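# Carry the crate into the yellow taped bay

## Task

Get the crate into the yellow bay so that it sits upright, lies wholly within the tape without resting on or crossing it, and still contains every piece of paper; nothing else in the room may be moved, the robot must not topple or be left leaning, and the crate must stay there on its own with no support from the robot.

## Robot and tools

Robot: TidyBot++, a mobile base 0.54 m long, 0.50 m wide and 0.38 m tall on four powered casters, carrying a single seven-joint arm with a two-finger gripper. The shoulder sits 0.12 m ahead of the base centre and 0.68 m above the floor. Segment lengths are 0.42 m (upper arm), 0.31 m (forearm) and 0.31 m (hand, from wrist to the reported hand point). The arm begins folded with the hand pointing down. In that state the hand reaches up to 0.08 m beyond the base front and the elbow rises to as much as 1.15 m. Cameras: base_camera is fixed to the base (644x364 pinhole). wrist_camera is a 644x476 fisheye that looks wherever the hand points.

Frames: the base frame has its origin on the floor beneath the base centre, with x forward, y left and z up. hand_pose is given in this frame and marks the point halfway between the finger pads. The hand's own z axis runs out along the fingers, and its y axis is the line along which the pads close. The odometry frame is the base frame as it was when the scene began. Heading is measured leftward as positive, from -3.142 to 3.142. base_tilt is in degrees, with forward and right lean positive.

execute_actions: "actions" is a list that is either empty, which only reports state and images, or holds one action. An action may contain "base", "joints", or both, plus optional "speeds"; all of its motions begin together. "base" takes exactly one relative move, measured from where the base last reported itself: translate_m (metres, forward positive, -2 to 2), strafe_m (metres, left positive, -2 to 2) or rotate_rad (radians, counter-clockwise from above positive, -6.3 to 6.3). "joints" sets absolute targets by name. joint_1_rad is unlimited and turns the arm about the vertical; positive is clockwise from above, the reverse of rotate_rad. joint_2_rad (shoulder) ranges from -2.249 to 2.249. joint_3_rad is unlimited. joint_4_rad (elbow) ranges from -2.579 to 2.579. joint_5_rad is unlimited. joint_6_rad (wrist) ranges from -2.099 to 2.099. joint_7_rad is unlimited; with the hand down, positive turns it counter-clockwise from above, and at 1.57 the fingers open toward the robot's left and right. gripper_pos runs from 0 (open, about 85 mm gap) to 1 (closed), and the gap is roughly 85 x (1 - gripper_pos) mm. Unlimited joints go the short way round, so turn them in steps smaller than half a turn. "speeds" caps the top speed for that action only: translate_m and strafe_m 0.05 to 0.5 m/s, rotate_rad 0.1 to 1.57 rad/s, with the maximum as the default. A base move needing over 8.667 s, or any action over 15 s, is refused, as is any unknown key or out-of-range value, and then nothing moves. "cameras" lists base_camera, wrist_camera or all. Leaving it out, null or ["all"] gives every camera, and [] gives none.

Arm geometry: with joint_1_rad = 0, joint_3_rad = 3.14 and joint_5_rad = 0, the arm stays in the vertical plane through base x. Each segment's angle from vertical (forward positive) is then: upper = joint_2_rad; forearm = joint_2_rad - joint_4_rad; hand = that minus joint_6_rad. Forward reach from the shoulder is the sum of length*sin(angle), and height above it is the sum of length*cos(angle). A hand pointing down cannot rise above about 0.94 m, and only when close to the base.

wait: seconds, 0 to 10. Nothing new is commanded, and it returns state and images. zoom_image: camera (base_camera or wrist_camera) and region [x0, y0, x1, y1] in pixels of that camera's latest full image, at most 504x504. read_manual: section "licences"; it only returns legal text. finished_scene: scene, the current scene's number. It is final, so call it only once the crate rests correctly without the robot touching it.

Result lines: joint_positions, hand_pose, base_odometry (counts wheel rotation, so slip looks like travel, and drift of a few cm and degrees builds up), base_tilt, and motor_effort in percent of maximum with the action's peak in brackets (noisy). Motor temperatures lists one value per arm joint. pictures names the order of the images. base_status and joint_status describe how each motion ended. "done" on the base only means the wheels turned the commanded amount. off_target means it came to rest short and may still be pushing. contact_stop or time_out means it now holds where it stopped. not_followed, together with "joint command not followed" and a "cause:" line, means a self-collision check withheld the arm targets, though any gripper target still runs. on_its_own reports motion you did not command. A gripper at 1 reporting off_target at some value means it is holding something; done means it closed on nothing. Joint tolerances are ±0.039 for joints 1-4, ±0.056 for joints 5-7 and ±0.03 for the gripper.

Cautions: friction leaves joints a little off target. To correct, send last command plus (wanted minus read), but never command a read angle while holding a load, because the arm sags under weight. Use camera images to judge the real hand position. A blocked base or joint keeps pushing hard. If the arm snags on something above about 0.8 m while driving, or a raised hand is pushed sideways, the robot can tip; pull the arm back or back away to right it. A torque sensor reaching its limit (104.5 N m for joints 1-4, 51.3 N m for joints 5-7; warnings at 56.7 and 29.4) freezes the arm for 10 s. ARM HIT means the arm hit the base or itself hard. Heat builds up while holding loads: MOTOR HOT shows from 60 °C, and at 75 °C an OVER-TEMPERATURE FAULT lets the arm sink, with keys reporting limit_stop_at_motor_heat. Avoid drops, slams, spilling paper, bumping other objects and hard shoves. The scene keeps running while you think, and the robot holds your last command meanwhile. A loose object may occasionally be nudged by something else.

Each tool is called after ">>>" as a command line: name --argument value for each argument, lists and objects as JSON in quotes; but a table of rows of numbers goes row by row, as --pt "numbers of a row", without its own name.

## Session

>>> execute_actions --actions '[]'

Scene clock: 0.00 s.
Motor temperatures (°C, as the motors report them): [36 34 34 37 48 48 50]
base_odometry: x=+0.000 y=+0.000 heading=+0.000 (m, m, rad; odometry frame)
base_tilt: forward=-0.3 right=-0.7 (deg)
base_status: not commanded
joint_positions: joint_1_rad=-0.010 joint_2_rad=-0.396 joint_3_rad=+3.150 joint_4_rad=-2.507 joint_5_rad=-0.019 joint_6_rad=-0.831 joint_7_rad=+1.583 gripper_pos=+0.000
joint_status: not commanded
motor_effort: joint_1_rad=+0 joint_2_rad=-1 joint_3_rad=-1 joint_4_rad=+13 joint_5_rad=-1 joint_6_rad=+0 joint_7_rad=+0 (%)
hand_pose: x=+0.2884 y=+0.0064 z=+0.6034 quat_wxyz=(-0.009, +0.995, +0.001, +0.100) (m; base frame)
pictures: base_camera, wrist_camera
Images, in order (width x height): base_camera 644x364, wrist_camera 644x476.

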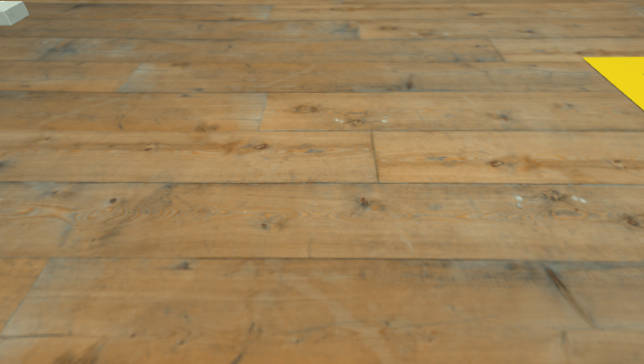

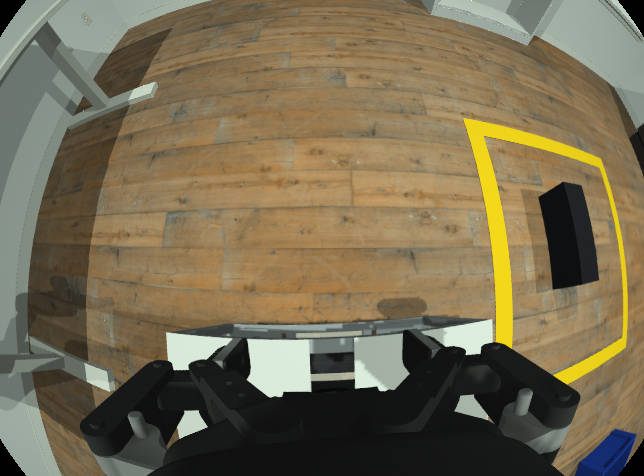

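>>> execute_actions --actions '[{"joints":{"joint_1_rad":1.6,"joint_6_rad":-0.4}}]' --cameras '["wrist_camera"]'

Scene clock: 6.97 s.
Motor temperatures (°C, as the motors report them): [36 34 34 37 48 48 50]
base_odometry: x=+0.000 y=+0.000 heading=+0.000 (m, m, rad; odometry frame)
base_tilt: forward=-0.3 right=-0.7 (deg)
base_status: not commanded
joint_positions: joint_1_rad=+1.583 joint_2_rad=-0.396 joint_3_rad=+3.150 joint_4_rad=-2.507 joint_5_rad=-0.019 joint_6_rad=-0.431 joint_7_rad=+1.583 gripper_pos=+0.000
joint_status: all done
motor_effort: joint_1_rad=+0(0) joint_2_rad=-4(4) joint_3_rad=-1(1) joint_4_rad=+19(19) joint_5_rad=-1(1) joint_6_rad=+5(4) joint_7_rad=+1(1) (%)
hand_pose: x=+0.1173 y=-0.2833 z=+0.6515 quat_wxyz=(+0.207, +0.667, -0.684, +0.211) (m; base frame)
pictures: wrist_camera
camera_calibration (this result's frames):
wrist_camera: T_world_to_cam=[[-0.997638, 0.0658692, -0.0194601, 0.148605], [0.0647736, 0.808058, -0.585531, 0.663857], [-0.0228435, -0.585409, -0.810416, 0.500276], [0, 0, 0, 1]] pos_world=[0.116682, -0.253357, 0.797032]
Images, in order (width x height): wrist_camera 644x476.

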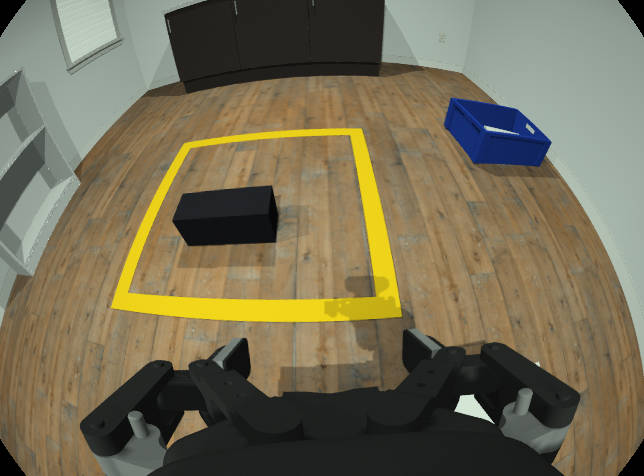

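>>> execute_actions --actions '[{"base":{"translate_m":-1.07},"joints":{"joint_1_rad":0}}]' --cameras '["wrist_camera"]'

>>> execute_actions --actions '[{"base":{"rotate_rad":-1.57}}]' --cameras '[]'

>>> execute_actions --actions '[{"base":{"translate_m":0.4},"joints":{"joint_2_rad":1.0,"joint_4_rad":-1.315,"joint_6_rad":-0.8,"joint_7_rad":3.14}}]'

Scene clock: 41.47 s.
Motor temperatures (°C, as the motors report them): [36 34 34 37 48 48 50]
base_odometry: x=-1.070 y=-0.001 heading=+0.000 (m, m, rad; odometry frame)
base_tilt: forward=-0.3 right=-0.7 (deg)
base_status: done
joint_positions: joint_1_rad=+0.017 joint_2_rad=-0.396 joint_3_rad=+3.150 joint_4_rad=-2.507 joint_5_rad=-0.019 joint_6_rad=-0.430 joint_7_rad=+1.583 gripper_pos=+0.000
joint_status: all done
motor_effort: joint_1_rad=+0(1) joint_2_rad=-4(5) joint_3_rad=-1(0) joint_4_rad=+19(20) joint_5_rad=-1(1) joint_6_rad=+5(5) joint_7_rad=+0(1) (%)
hand_pose: x=+0.4025 y=-0.0029 z=+0.6519 quat_wxyz=(-0.003, +0.955, -0.014, +0.296) (m; base frame)
pictures: wrist_camera
camera_calibration (this result's frames):
wrist_camera: T_world_to_cam=[[-0.070365, -0.99733, -0.0195303, 0.0383154], [-0.806801, 0.0684146, -0.586849, 0.768591], [0.586618, -0.0255365, -0.809461, 0.426881], [0, 0, 0, 1]] pos_world=[0.37238, -0.0034687, 0.797339]
Images, in order (width x height): wrist_camera 644x476.

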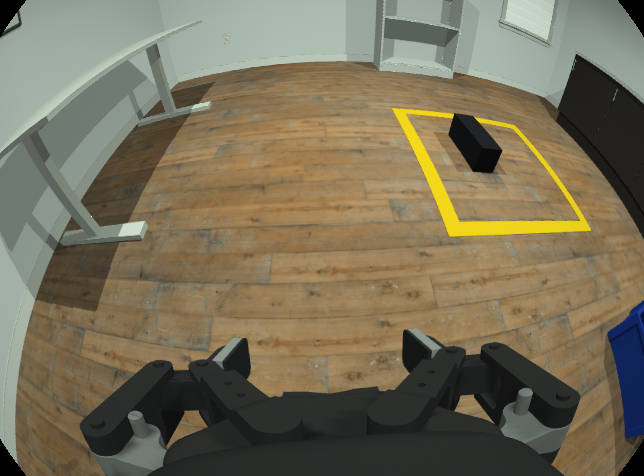

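Scene clock: 43.80 s.
Motor temperatures (°C, as the motors report them): [36 34 34 37 48 48 50]
base_odometry: x=-1.070 y=-0.001 heading=-1.569 (m, m, rad; odometry frame)
base_tilt: forward=-0.3 right=-0.7 (deg)
base_status: done
joint_positions: joint_1_rad=+0.016 joint_2_rad=-0.396 joint_3_rad=+3.150 joint_4_rad=-2.507 joint_5_rad=-0.019 joint_6_rad=-0.428 joint_7_rad=+1.583 gripper_pos=+0.000
joint_status: not commanded
motor_effort: joint_1_rad=+0(1) joint_2_rad=-4(5) joint_3_rad=-1(0) joint_4_rad=+19(19) joint_5_rad=-1(1) joint_6_rad=+5(5) joint_7_rad=+1(1) (%)
hand_pose: x=+0.4030 y=-0.0027 z=+0.6522 quat_wxyz=(-0.003, +0.955, -0.013, +0.297) (m; base frame)
pictures: none
No camera images: the call's "cameras" was empty. Leave "cameras" out to get every camera's image.

Scene clock: 46.47 s.
Motor temperatures (°C, as the motors report them): [36 34 34 37 48 48 50]
base_odometry: x=-1.070 y=-0.401 heading=-1.570 (m, m, rad; odometry frame)
base_tilt: forward=-0.3 right=-0.8 (deg)
base_status: done
joint_positions: joint_1_rad=+0.016 joint_2_rad=+0.999 joint_3_rad=+3.150 joint_4_rad=-1.330 joint_5_rad=-0.019 joint_6_rad=-0.768 joint_7_rad=+3.116 gripper_pos=+0.000
joint_status: all done
motor_effort: joint_1_rad=+0(0) joint_2_rad=-45(47) joint_3_rad=-2(3) joint_4_rad=+14(21) joint_5_rad=-1(1) joint_6_rad=+0(6) joint_7_rad=+0(2) (%)
hand_pose: x=+0.7151 y=-0.0086 z=+0.3824 quat_wxyz=(+0.013, +0.728, +0.685, +0.018) (m; base frame)
pictures: base_camera, wrist_camera
camera_calibration (this result's frames):
wrist_camera: T_world_to_cam=[[0.992736, -0.101386, 0.0647808, -0.735399], [-0.0991155, -0.994374, -0.0373639, 0.137735], [0.0682045, 0.0306717, -0.9972, 0.468298], [0, 0, 0, 1]] pos_world=[0.711769, 0.048037, 0.519772]
Images, in order (width x height): base_camera 644x364, wrist_camera 644x476.

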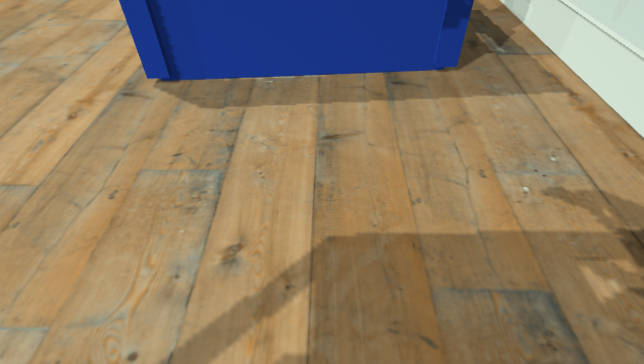

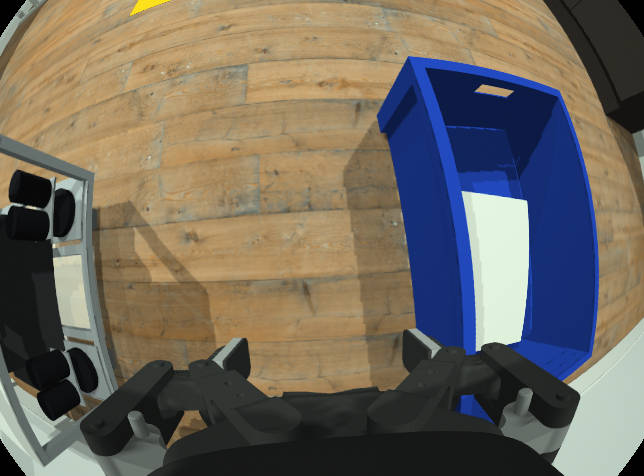

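>>> execute_actions --actions '[{"base":{"translate_m":0.22}}]'

Scene clock: 53.87 s.
Motor temperatures (°C, as the motors report them): [36 34 34 37 48 48 50]
base_odometry: x=-1.070 y=-0.621 heading=-1.571 (m, m, rad; odometry frame)
base_tilt: forward=-0.3 right=-0.7 (deg)
base_status: done
joint_positions: joint_1_rad=+0.015 joint_2_rad=+0.999 joint_3_rad=+3.150 joint_4_rad=-1.321 joint_5_rad=-0.019 joint_6_rad=-0.773 joint_7_rad=+3.116 gripper_pos=+0.000
joint_status: not commanded
motor_effort: joint_1_rad=+0(3) joint_2_rad=-46(48) joint_3_rad=-2(3) joint_4_rad=+14(15) joint_5_rad=-1(2) joint_6_rad=+0(1) joint_7_rad=+1(1) (%)
hand_pose: x=+0.7183 y=-0.0082 z=+0.3845 quat_wxyz=(+0.015, +0.727, +0.686, +0.020) (m; base frame)
pictures: base_camera, wrist_camera
camera_calibration (this result's frames):
wrist_camera: T_world_to_cam=[[0.992544, -0.100693, 0.0686812, -0.739943], [-0.0982748, -0.994444, -0.0377351, 0.137987], [0.0720992, 0.0307042, -0.996925, 0.467168], [0, 0, 0, 1]] pos_world=[0.714304, 0.048369, 0.521759]
Images, in order (width x height): base_camera 644x364, wrist_camera 644x476.

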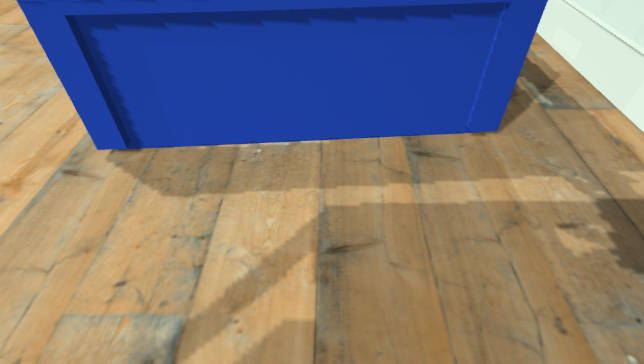

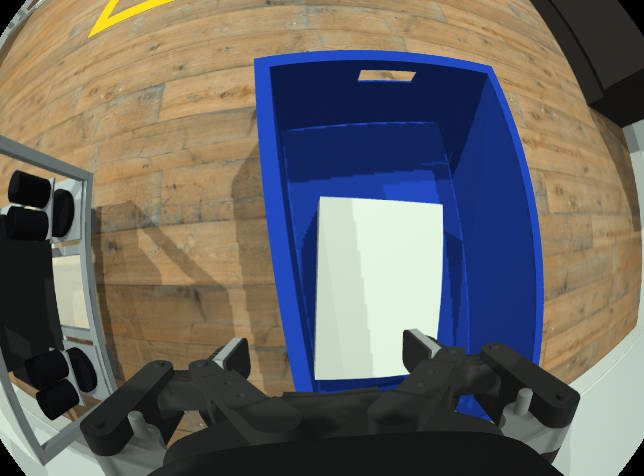

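>>> execute_actions --actions '[{"base":{"translate_m":-0.02},"joints":{"joint_2_rad":1.36,"joint_4_rad":-1.2,"joint_6_rad":-0.6}}]'

>>> execute_actions --actions '[{"joints":{"gripper_pos":1}}]' --cameras '[]'

Scene clock: 59.73 s.
Motor temperatures (°C, as the motors report them): [36 34 34 37 48 48 50]
base_odometry: x=-1.070 y=-0.601 heading=-1.571 (m, m, rad; odometry frame)
base_tilt: forward=-0.3 right=-0.7 (deg)
base_status: done
joint_positions: joint_1_rad=+0.015 joint_2_rad=+1.361 joint_3_rad=+3.150 joint_4_rad=-1.212 joint_5_rad=-0.019 joint_6_rad=-0.627 joint_7_rad=+3.116 gripper_pos=+0.000
joint_status: all done
motor_effort: joint_1_rad=-1(3) joint_2_rad=-47(51) joint_3_rad=-2(3) joint_4_rad=+10(14) joint_5_rad=-1(1) joint_6_rad=+0(5) joint_7_rad=+1(0) (%)
hand_pose: x=+0.6816 y=-0.0082 z=+0.1937 quat_wxyz=(-0.022, +0.727, +0.686, -0.020) (m; base frame)
pictures: base_camera, wrist_camera
camera_calibration (this result's frames):
wrist_camera: T_world_to_cam=[[0.994282, -0.0999038, -0.037704, -0.671015], [-0.100907, -0.994563, -0.0257161, 0.126715], [-0.0349299, 0.0293737, -0.998958, 0.352944], [0, 0, 0, 1]] pos_world=[0.692293, 0.0486214, 0.330535]
Images, in order (width x height): base_camera 644x364, wrist_camera 644x476.

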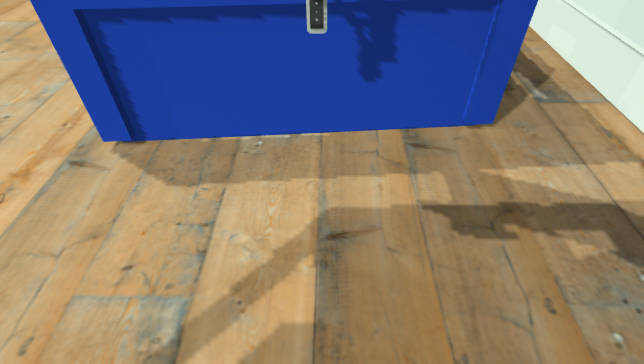

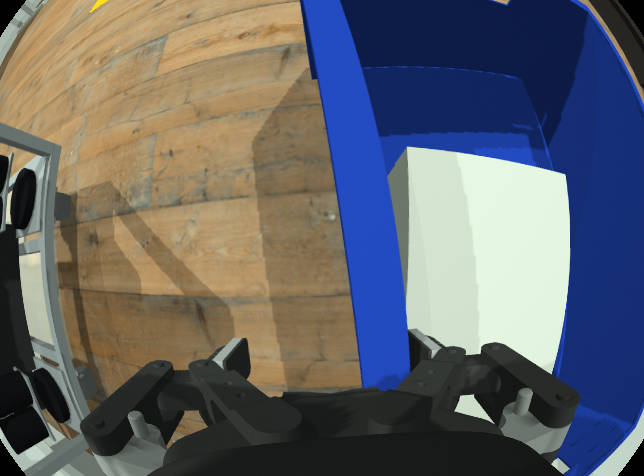

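Scene clock: 60.83 s.
Motor temperatures (°C, as the motors report them): [36 34 34 37 48 48 50]
base_odometry: x=-1.070 y=-0.601 heading=-1.571 (m, m, rad; odometry frame)
base_tilt: forward=-0.3 right=-0.7 (deg)
base_status: not commanded
joint_positions: joint_1_rad=+0.013 joint_2_rad=+1.354 joint_3_rad=+3.150 joint_4_rad=-1.186 joint_5_rad=-0.014 joint_6_rad=-0.600 joint_7_rad=+3.136 gripper_pos=+0.780
joint_status: gripper_pos off_target (ended at +0.780, target +1.000)
motor_effort: joint_1_rad=-1(3) joint_2_rad=-46(48) joint_3_rad=-4(6) joint_4_rad=+8(12) joint_5_rad=-4(5) joint_6_rad=-3(6) joint_7_rad=-2(4) (%)
hand_pose: x=+0.7083 y=-0.0088 z=+0.2018 quat_wxyz=(+0.001, +0.718, +0.696, +0.001) (m; base frame)
pictures: none
No camera images: the call's "cameras" was empty. Leave "cameras" out to get every camera's image.

Target front edge is about y = -1.03.

>>> execute_actions --actions '[{"base":{"translate_m":-0.28},"speeds":{"translate_m":0.1}}]'

Scene clock: 66.57 s.
Motor temperatures (°C, as the motors report them): [36 34 34 37 48 48 50]
base_odometry: x=-1.070 y=-0.321 heading=-1.571 (m, m, rad; odometry frame)
base_tilt: forward=-0.3 right=-0.7 (deg)
base_status: done
joint_positions: joint_1_rad=+0.007 joint_2_rad=+1.364 joint_3_rad=+3.150 joint_4_rad=-1.153 joint_5_rad=-0.013 joint_6_rad=-0.562 joint_7_rad=+3.139 gripper_pos=+0.783
joint_status: not commanded
motor_effort: joint_1_rad=+0(3) joint_2_rad=-48(52) joint_3_rad=-1(6) joint_4_rad=+5(8) joint_5_rad=+1(5) joint_6_rad=-4(10) joint_7_rad=+1(3) (%)
hand_pose: x=+0.7341 y=-0.0058 z=+0.2023 quat_wxyz=(+0.023, +0.715, +0.699, +0.022) (m; base frame)
pictures: base_camera, wrist_camera
camera_calibration (this result's frames):
wrist_camera: T_world_to_cam=[[0.994507, -0.0635125, 0.083193, -0.747059], [-0.0612573, -0.997689, -0.029388, 0.106249], [0.0848673, 0.0241304, -0.9961, 0.274766], [0, 0, 0, 1]] pos_world=[0.726146, 0.0519253, 0.338967]
Images, in order (width x height): base_camera 644x364, wrist_camera 644x476.

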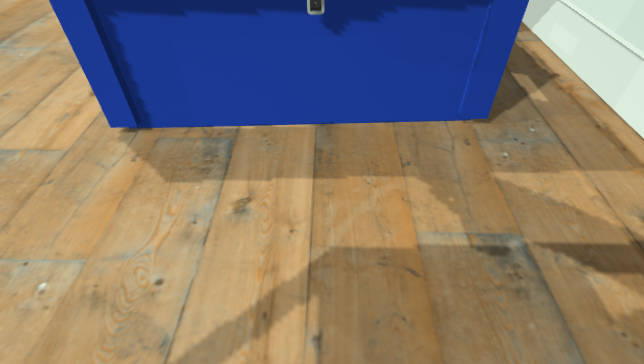

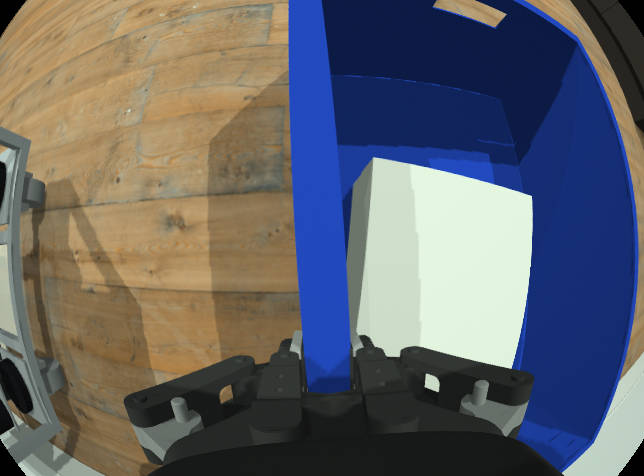

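>>> execute_actions --actions '[{"joints":{"gripper_pos":0}}]' --cameras '[]'

>>> execute_actions --actions '[{"base":{"strafe_m":0.32},"joints":{"joint_2_rad":1.1,"joint_4_rad":-1.2,"joint_6_rad":-0.8},"speeds":{"strafe_m":0.15}}]' --cameras '[]'

>>> execute_actions --actions '[{"base":{"translate_m":0.16},"joints":{"joint_7_rad":1.55}}]'

Scene clock: 73.23 s.
Motor temperatures (°C, as the motors report them): [36 34 34 37 48 48 50]
base_odometry: x=-1.070 y=-0.321 heading=-1.571 (m, m, rad; odometry frame)
base_tilt: forward=-0.3 right=-0.7 (deg)
base_status: not commanded
joint_positions: joint_1_rad=+0.007 joint_2_rad=+1.363 joint_3_rad=+3.150 joint_4_rad=-1.189 joint_5_rad=-0.013 joint_6_rad=-0.570 joint_7_rad=+3.139 gripper_pos=+0.000
joint_status: all done
motor_effort: joint_1_rad=+0(0) joint_2_rad=-48(51) joint_3_rad=-3(3) joint_4_rad=+11(12) joint_5_rad=-1(0) joint_6_rad=+0(5) joint_7_rad=+0(1) (%)
hand_pose: x=+0.7122 y=-0.0056 z=+0.1962 quat_wxyz=(+0.008, +0.715, +0.699, +0.007) (m; base frame)
pictures: none
No camera images: the call's "cameras" was empty. Leave "cameras" out to get every camera's image.

Scene clock: 76.07 s.
Motor temperatures (°C, as the motors report them): [36 34 34 37 48 48 50]
base_odometry: x=-0.750 y=-0.321 heading=-1.571 (m, m, rad; odometry frame)
base_tilt: forward=-0.3 right=-0.8 (deg)
base_status: done
joint_positions: joint_1_rad=-0.001 joint_2_rad=+1.098 joint_3_rad=+3.150 joint_4_rad=-1.192 joint_5_rad=-0.013 joint_6_rad=-0.769 joint_7_rad=+3.139 gripper_pos=+0.000
joint_status: all done
motor_effort: joint_1_rad=-1(5) joint_2_rad=-48(52) joint_3_rad=-2(4) joint_4_rad=+14(14) joint_5_rad=-2(2) joint_6_rad=+1(0) joint_7_rad=+1(1) (%)
hand_pose: x=+0.7557 y=-0.0003 z=+0.3557 quat_wxyz=(+0.028, +0.712, +0.701, +0.030) (m; base frame)
pictures: none
No camera images: the call's "cameras" was empty. Leave "cameras" out to get every camera's image.

Scene clock: 77.87 s.
Motor temperatures (°C, as the motors report them): [36 34 34 37 48 48 50]
base_odometry: x=-0.750 y=-0.481 heading=-1.571 (m, m, rad; odometry frame)
base_tilt: forward=-0.3 right=-0.7 (deg)
base_status: done
joint_positions: joint_1_rad=-0.001 joint_2_rad=+1.098 joint_3_rad=+3.150 joint_4_rad=-1.193 joint_5_rad=-0.013 joint_6_rad=-0.772 joint_7_rad=+1.557 gripper_pos=+0.000
joint_status: all done
motor_effort: joint_1_rad=+0(1) joint_2_rad=-48(50) joint_3_rad=-2(3) joint_4_rad=+14(15) joint_5_rad=-1(1) joint_6_rad=+1(1) joint_7_rad=+0(1) (%)
hand_pose: x=+0.7541 y=-0.0002 z=+0.3553 quat_wxyz=(-0.001, +0.999, -0.013, +0.039) (m; base frame)
pictures: base_camera, wrist_camera
camera_calibration (this result's frames):
wrist_camera: T_world_to_cam=[[-0.0684165, -0.997563, 0.0136657, 0.0466981], [-0.992296, 0.0666244, -0.104447, 0.846536], [0.103282, -0.0207063, -0.994437, 0.41089], [0, 0, 0, 1]] pos_world=[0.800772, -0.00130769, 0.496384]
Images, in order (width x height): base_camera 644x364, wrist_camera 644x476.

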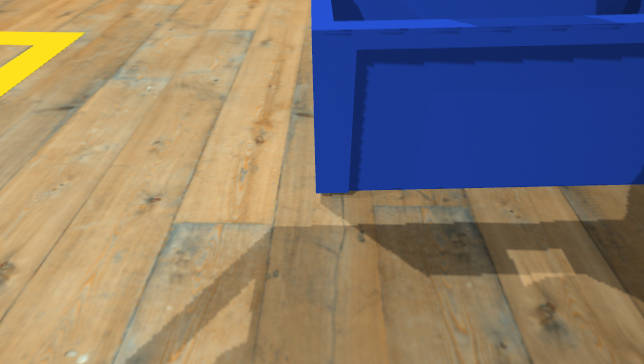

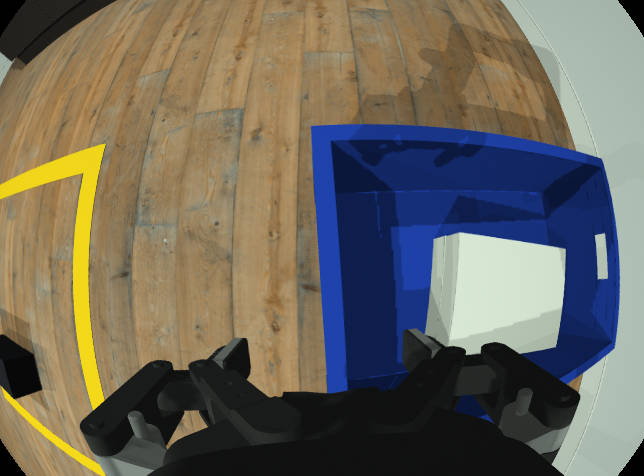

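>>> execute_actions --actions '[{"base":{"strafe_m":-0.015},"joints":{"joint_2_rad":1.39,"joint_4_rad":-1.11,"joint_6_rad":-0.62}}]' --cameras '["wrist_camera"]'

>>> execute_actions --actions '[{"joints":{"gripper_pos":1}}]' --cameras '[]'

>>> execute_actions --actions '[{"base":{"strafe_m":0.8},"speeds":{"strafe_m":0.15}}]'

Scene clock: 84.60 s.
Motor temperatures (°C, as the motors report them): [36 34 34 37 48 48 50]
base_odometry: x=-0.765 y=-0.481 heading=-1.570 (m, m, rad; odometry frame)
base_tilt: forward=-0.3 right=-0.7 (deg)
base_status: done
joint_positions: joint_1_rad=+0.003 joint_2_rad=+1.392 joint_3_rad=+3.150 joint_4_rad=-1.121 joint_5_rad=-0.013 joint_6_rad=-0.650 joint_7_rad=+1.557 gripper_pos=+0.000
joint_status: all done
motor_effort: joint_1_rad=+0(4) joint_2_rad=-48(52) joint_3_rad=-2(3) joint_4_rad=+11(14) joint_5_rad=-1(1) joint_6_rad=+0(1) joint_7_rad=+0(1) (%)
hand_pose: x=+0.7112 y=-0.0030 z=+0.1912 quat_wxyz=(+0.000, +1.000, -0.015, -0.011) (m; base frame)
pictures: wrist_camera
camera_calibration (this result's frames):
wrist_camera: T_world_to_cam=[[-0.069991, -0.997302, 0.0221315, 0.0427852], [-0.997539, 0.0698828, -0.00562528, 0.771876], [0.00406349, -0.0224708, -0.999739, 0.323666], [0, 0, 0, 1]] pos_world=[0.771656, -0.00399803, 0.326977]
Images, in order (width x height): wrist_camera 644x476.

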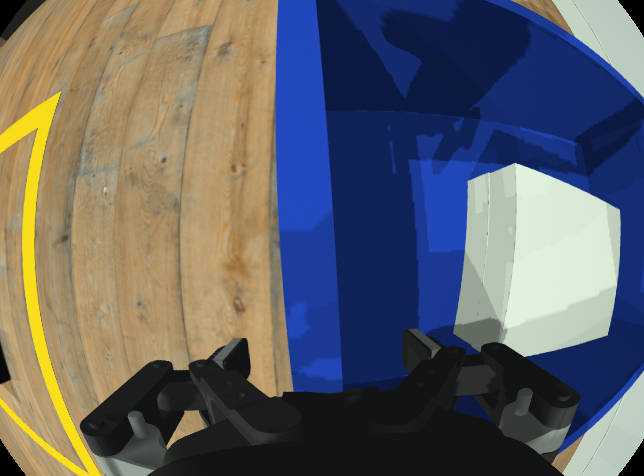

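Scene clock: 85.70 s.
Motor temperatures (°C, as the motors report them): [36 34 34 37 48 48 50]
base_odometry: x=-0.765 y=-0.481 heading=-1.570 (m, m, rad; odometry frame)
base_tilt: forward=-0.3 right=-0.7 (deg)
base_status: not commanded
joint_positions: joint_1_rad=-0.001 joint_2_rad=+1.391 joint_3_rad=+3.147 joint_4_rad=-1.121 joint_5_rad=-0.015 joint_6_rad=-0.650 joint_7_rad=+1.557 gripper_pos=+0.788
joint_status: gripper_pos off_target (ended at +0.788, target +1.000)
motor_effort: joint_1_rad=+1(5) joint_2_rad=-49(51) joint_3_rad=-2(7) joint_4_rad=+13(15) joint_5_rad=-2(4) joint_6_rad=+2(3) joint_7_rad=+0(0) (%)
hand_pose: x=+0.7117 y=+0.0017 z=+0.1918 quat_wxyz=(-0.002, +1.000, -0.013, -0.010) (m; base frame)
pictures: none
No camera images: the call's "cameras" was empty. Leave "cameras" out to get every camera's image.

Scene clock: 91.73 s.
Motor temperatures (°C, as the motors report them): [37 35 34 37 48 48 50]
base_odometry: x=+0.035 y=-0.481 heading=-1.571 (m, m, rad; odometry frame)
base_tilt: forward=-0.3 right=-0.7 (deg)
base_status: done
joint_positions: joint_1_rad=+0.087 joint_2_rad=+1.400 joint_3_rad=+3.234 joint_4_rad=-1.107 joint_5_rad=+0.025 joint_6_rad=-0.621 joint_7_rad=+1.564 gripper_pos=+0.788
joint_status: not commanded
motor_effort: joint_1_rad=-16(21) joint_2_rad=-49(53) joint_3_rad=-13(19) joint_4_rad=+12(16) joint_5_rad=-4(12) joint_6_rad=+1(5) joint_7_rad=+2(5) (%)
hand_pose: x=+0.7168 y=-0.1101 z=+0.1904 quat_wxyz=(+0.053, +0.998, -0.044, +0.004) (m; base frame)
pictures: base_camera, wrist_camera
camera_calibration (this result's frames):
wrist_camera: T_world_to_cam=[[-0.130093, -0.983534, 0.125446, -0.0387736], [-0.991104, 0.125412, -0.0445525, 0.793782], [0.0280865, -0.130126, -0.9911, 0.289719], [0, 0, 0, 1]] pos_world=[0.773539, -0.0999852, 0.32737]
Images, in order (width x height): base_camera 644x364, wrist_camera 644x476.

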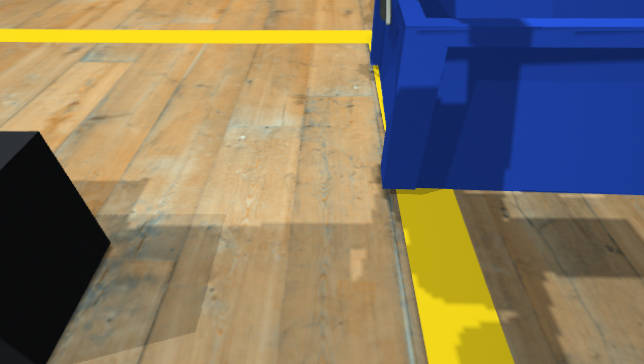

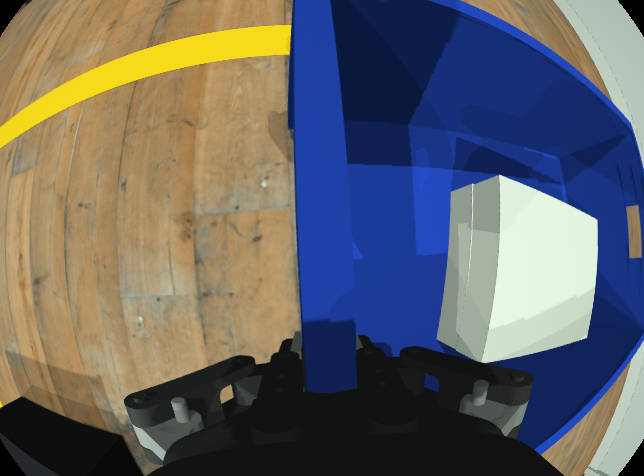

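>>> execute_actions --actions '[{"base":{"strafe_m":0.76},"speeds":{"strafe_m":0.15}}]'

>>> execute_actions --actions '[{"base":{"strafe_m":-0.09}}]' --cameras '[]'

>>> execute_actions --actions '[{"joints":{"gripper_pos":0}}]' --cameras '[]'

>>> execute_actions --actions '[{"joints":{"joint_2_rad":0.8,"joint_6_rad":-1.1},"base":{"strafe_m":-0.3},"speeds":{"strafe_m":0.15}}]'

Scene clock: 104.43 s.
Motor temperatures (°C, as the motors report them): [37 35 34 37 48 48 50]
base_odometry: x=+0.795 y=-0.481 heading=-1.571 (m, m, rad; odometry frame)
base_tilt: forward=-0.3 right=-0.7 (deg)
base_status: done
joint_positions: joint_1_rad=+0.101 joint_2_rad=+1.403 joint_3_rad=+3.241 joint_4_rad=-1.101 joint_5_rad=+0.023 joint_6_rad=-0.620 joint_7_rad=+1.561 gripper_pos=+0.788
joint_status: not commanded
motor_effort: joint_1_rad=-18(25) joint_2_rad=-49(54) joint_3_rad=-14(21) joint_4_rad=+12(13) joint_5_rad=-4(10) joint_6_rad=+1(5) joint_7_rad=+3(3) (%)
hand_pose: x=+0.7172 y=-0.1218 z=+0.1904 quat_wxyz=(+0.056, +0.997, -0.054, +0.006) (m; base frame)
pictures: base_camera, wrist_camera
camera_calibration (this result's frames):
wrist_camera: T_world_to_cam=[[-0.149138, -0.980119, 0.130858, -0.0371709], [-0.988367, 0.143771, -0.0495983, 0.796954], [0.0297987, -0.136733, -0.99016, 0.285932], [0, 0, 0, 1]] pos_world=[0.773619, -0.111914, 0.32751]
Images, in order (width x height): base_camera 644x364, wrist_camera 644x476.

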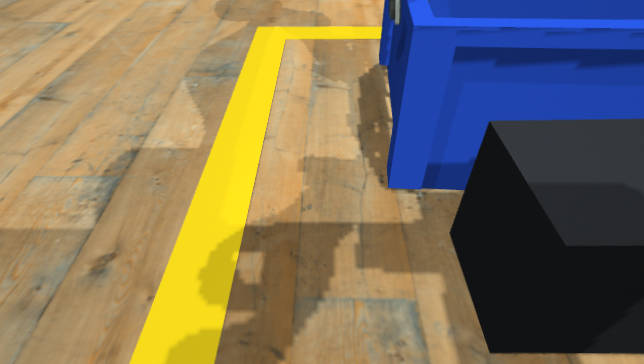

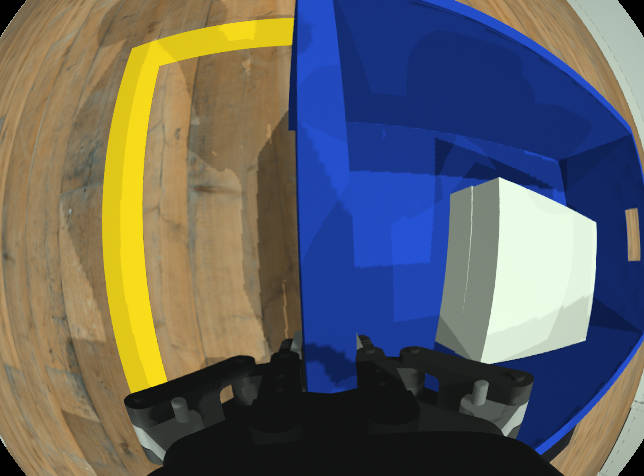

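Scene clock: 105.63 s.
Motor temperatures (°C, as the motors report them): [37 35 34 37 48 48 50]
base_odometry: x=+0.705 y=-0.481 heading=-1.570 (m, m, rad; odometry frame)
base_tilt: forward=-0.3 right=-0.8 (deg)
base_status: done
joint_positions: joint_1_rad=+0.029 joint_2_rad=+1.394 joint_3_rad=+3.173 joint_4_rad=-1.119 joint_5_rad=-0.013 joint_6_rad=-0.623 joint_7_rad=+1.549 gripper_pos=+0.789
joint_status: not commanded
motor_effort: joint_1_rad=-4(17) joint_2_rad=-48(50) joint_3_rad=-5(13) joint_4_rad=+15(15) joint_5_rad=+0(3) joint_6_rad=+5(5) joint_7_rad=+5(4) (%)
hand_pose: x=+0.7188 y=-0.0323 z=+0.1900 quat_wxyz=(+0.012, +0.999, -0.033, +0.002) (m; base frame)
pictures: none
No camera images: the call's "cameras" was empty. Leave "cameras" out to get every camera's image.

Scene clock: 106.73 s.
Motor temperatures (°C, as the motors report them): [37 35 34 37 48 48 50]
base_odometry: x=+0.705 y=-0.481 heading=-1.570 (m, m, rad; odometry frame)
base_tilt: forward=-0.3 right=-0.8 (deg)
base_status: not commanded
joint_positions: joint_1_rad=+0.010 joint_2_rad=+1.394 joint_3_rad=+3.164 joint_4_rad=-1.112 joint_5_rad=-0.013 joint_6_rad=-0.623 joint_7_rad=+1.549 gripper_pos=+0.000
joint_status: all done
motor_effort: joint_1_rad=-1(5) joint_2_rad=-49(51) joint_3_rad=-2(5) joint_4_rad=+11(16) joint_5_rad=-1(0) joint_6_rad=+0(5) joint_7_rad=+0(5) (%)
hand_pose: x=+0.7238 y=-0.0154 z=+0.1916 quat_wxyz=(+0.007, +1.000, -0.023, +0.006) (m; base frame)
pictures: none
No camera images: the call's "cameras" was empty. Leave "cameras" out to get every camera's image.

Scene clock: 109.43 s.
Motor temperatures (°C, as the motors report them): [37 35 34 37 48 48 50]
base_odometry: x=+0.405 y=-0.481 heading=-1.570 (m, m, rad; odometry frame)
base_tilt: forward=-0.3 right=-0.7 (deg)
base_status: done
joint_positions: joint_1_rad=+0.004 joint_2_rad=+0.798 joint_3_rad=+3.162 joint_4_rad=-1.110 joint_5_rad=-0.013 joint_6_rad=-1.070 joint_7_rad=+1.549 gripper_pos=+0.000
joint_status: all done
motor_effort: joint_1_rad=+0(4) joint_2_rad=-45(53) joint_3_rad=-2(3) joint_4_rad=+18(19) joint_5_rad=-1(1) joint_6_rad=+1(2) joint_7_rad=+0(0) (%)
hand_pose: x=+0.7674 y=-0.0091 z=+0.5640 quat_wxyz=(+0.001, +0.996, -0.022, +0.081) (m; base frame)
pictures: base_camera, wrist_camera
camera_calibration (this result's frames):
wrist_camera: T_world_to_cam=[[-0.0882103, -0.996019, 0.0128685, 0.0515923], [-0.978442, 0.0842174, -0.188568, 0.919085], [0.186733, -0.0292247, -0.981976, 0.545712], [0, 0, 0, 1]] pos_world=[0.80192, -0.0100678, 0.708522]
Images, in order (width x height): base_camera 644x364, wrist_camera 644x476.

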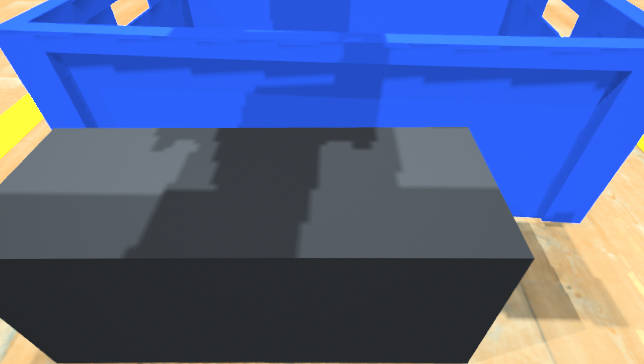

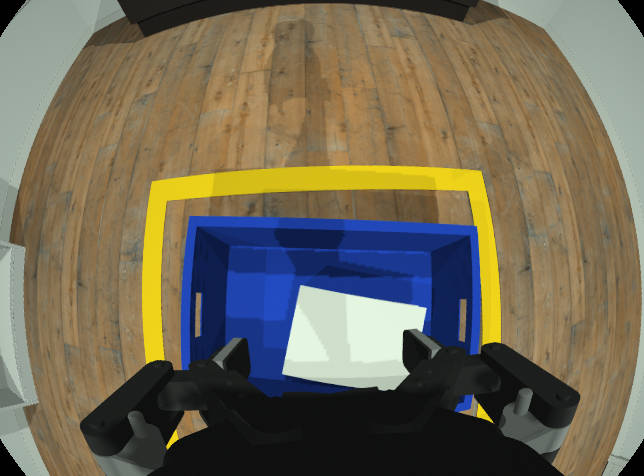

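Even with perspective enlarging it, the rim appears inside the tape.

>>> finished_scene --scene 1

The scene is finished: the task was done.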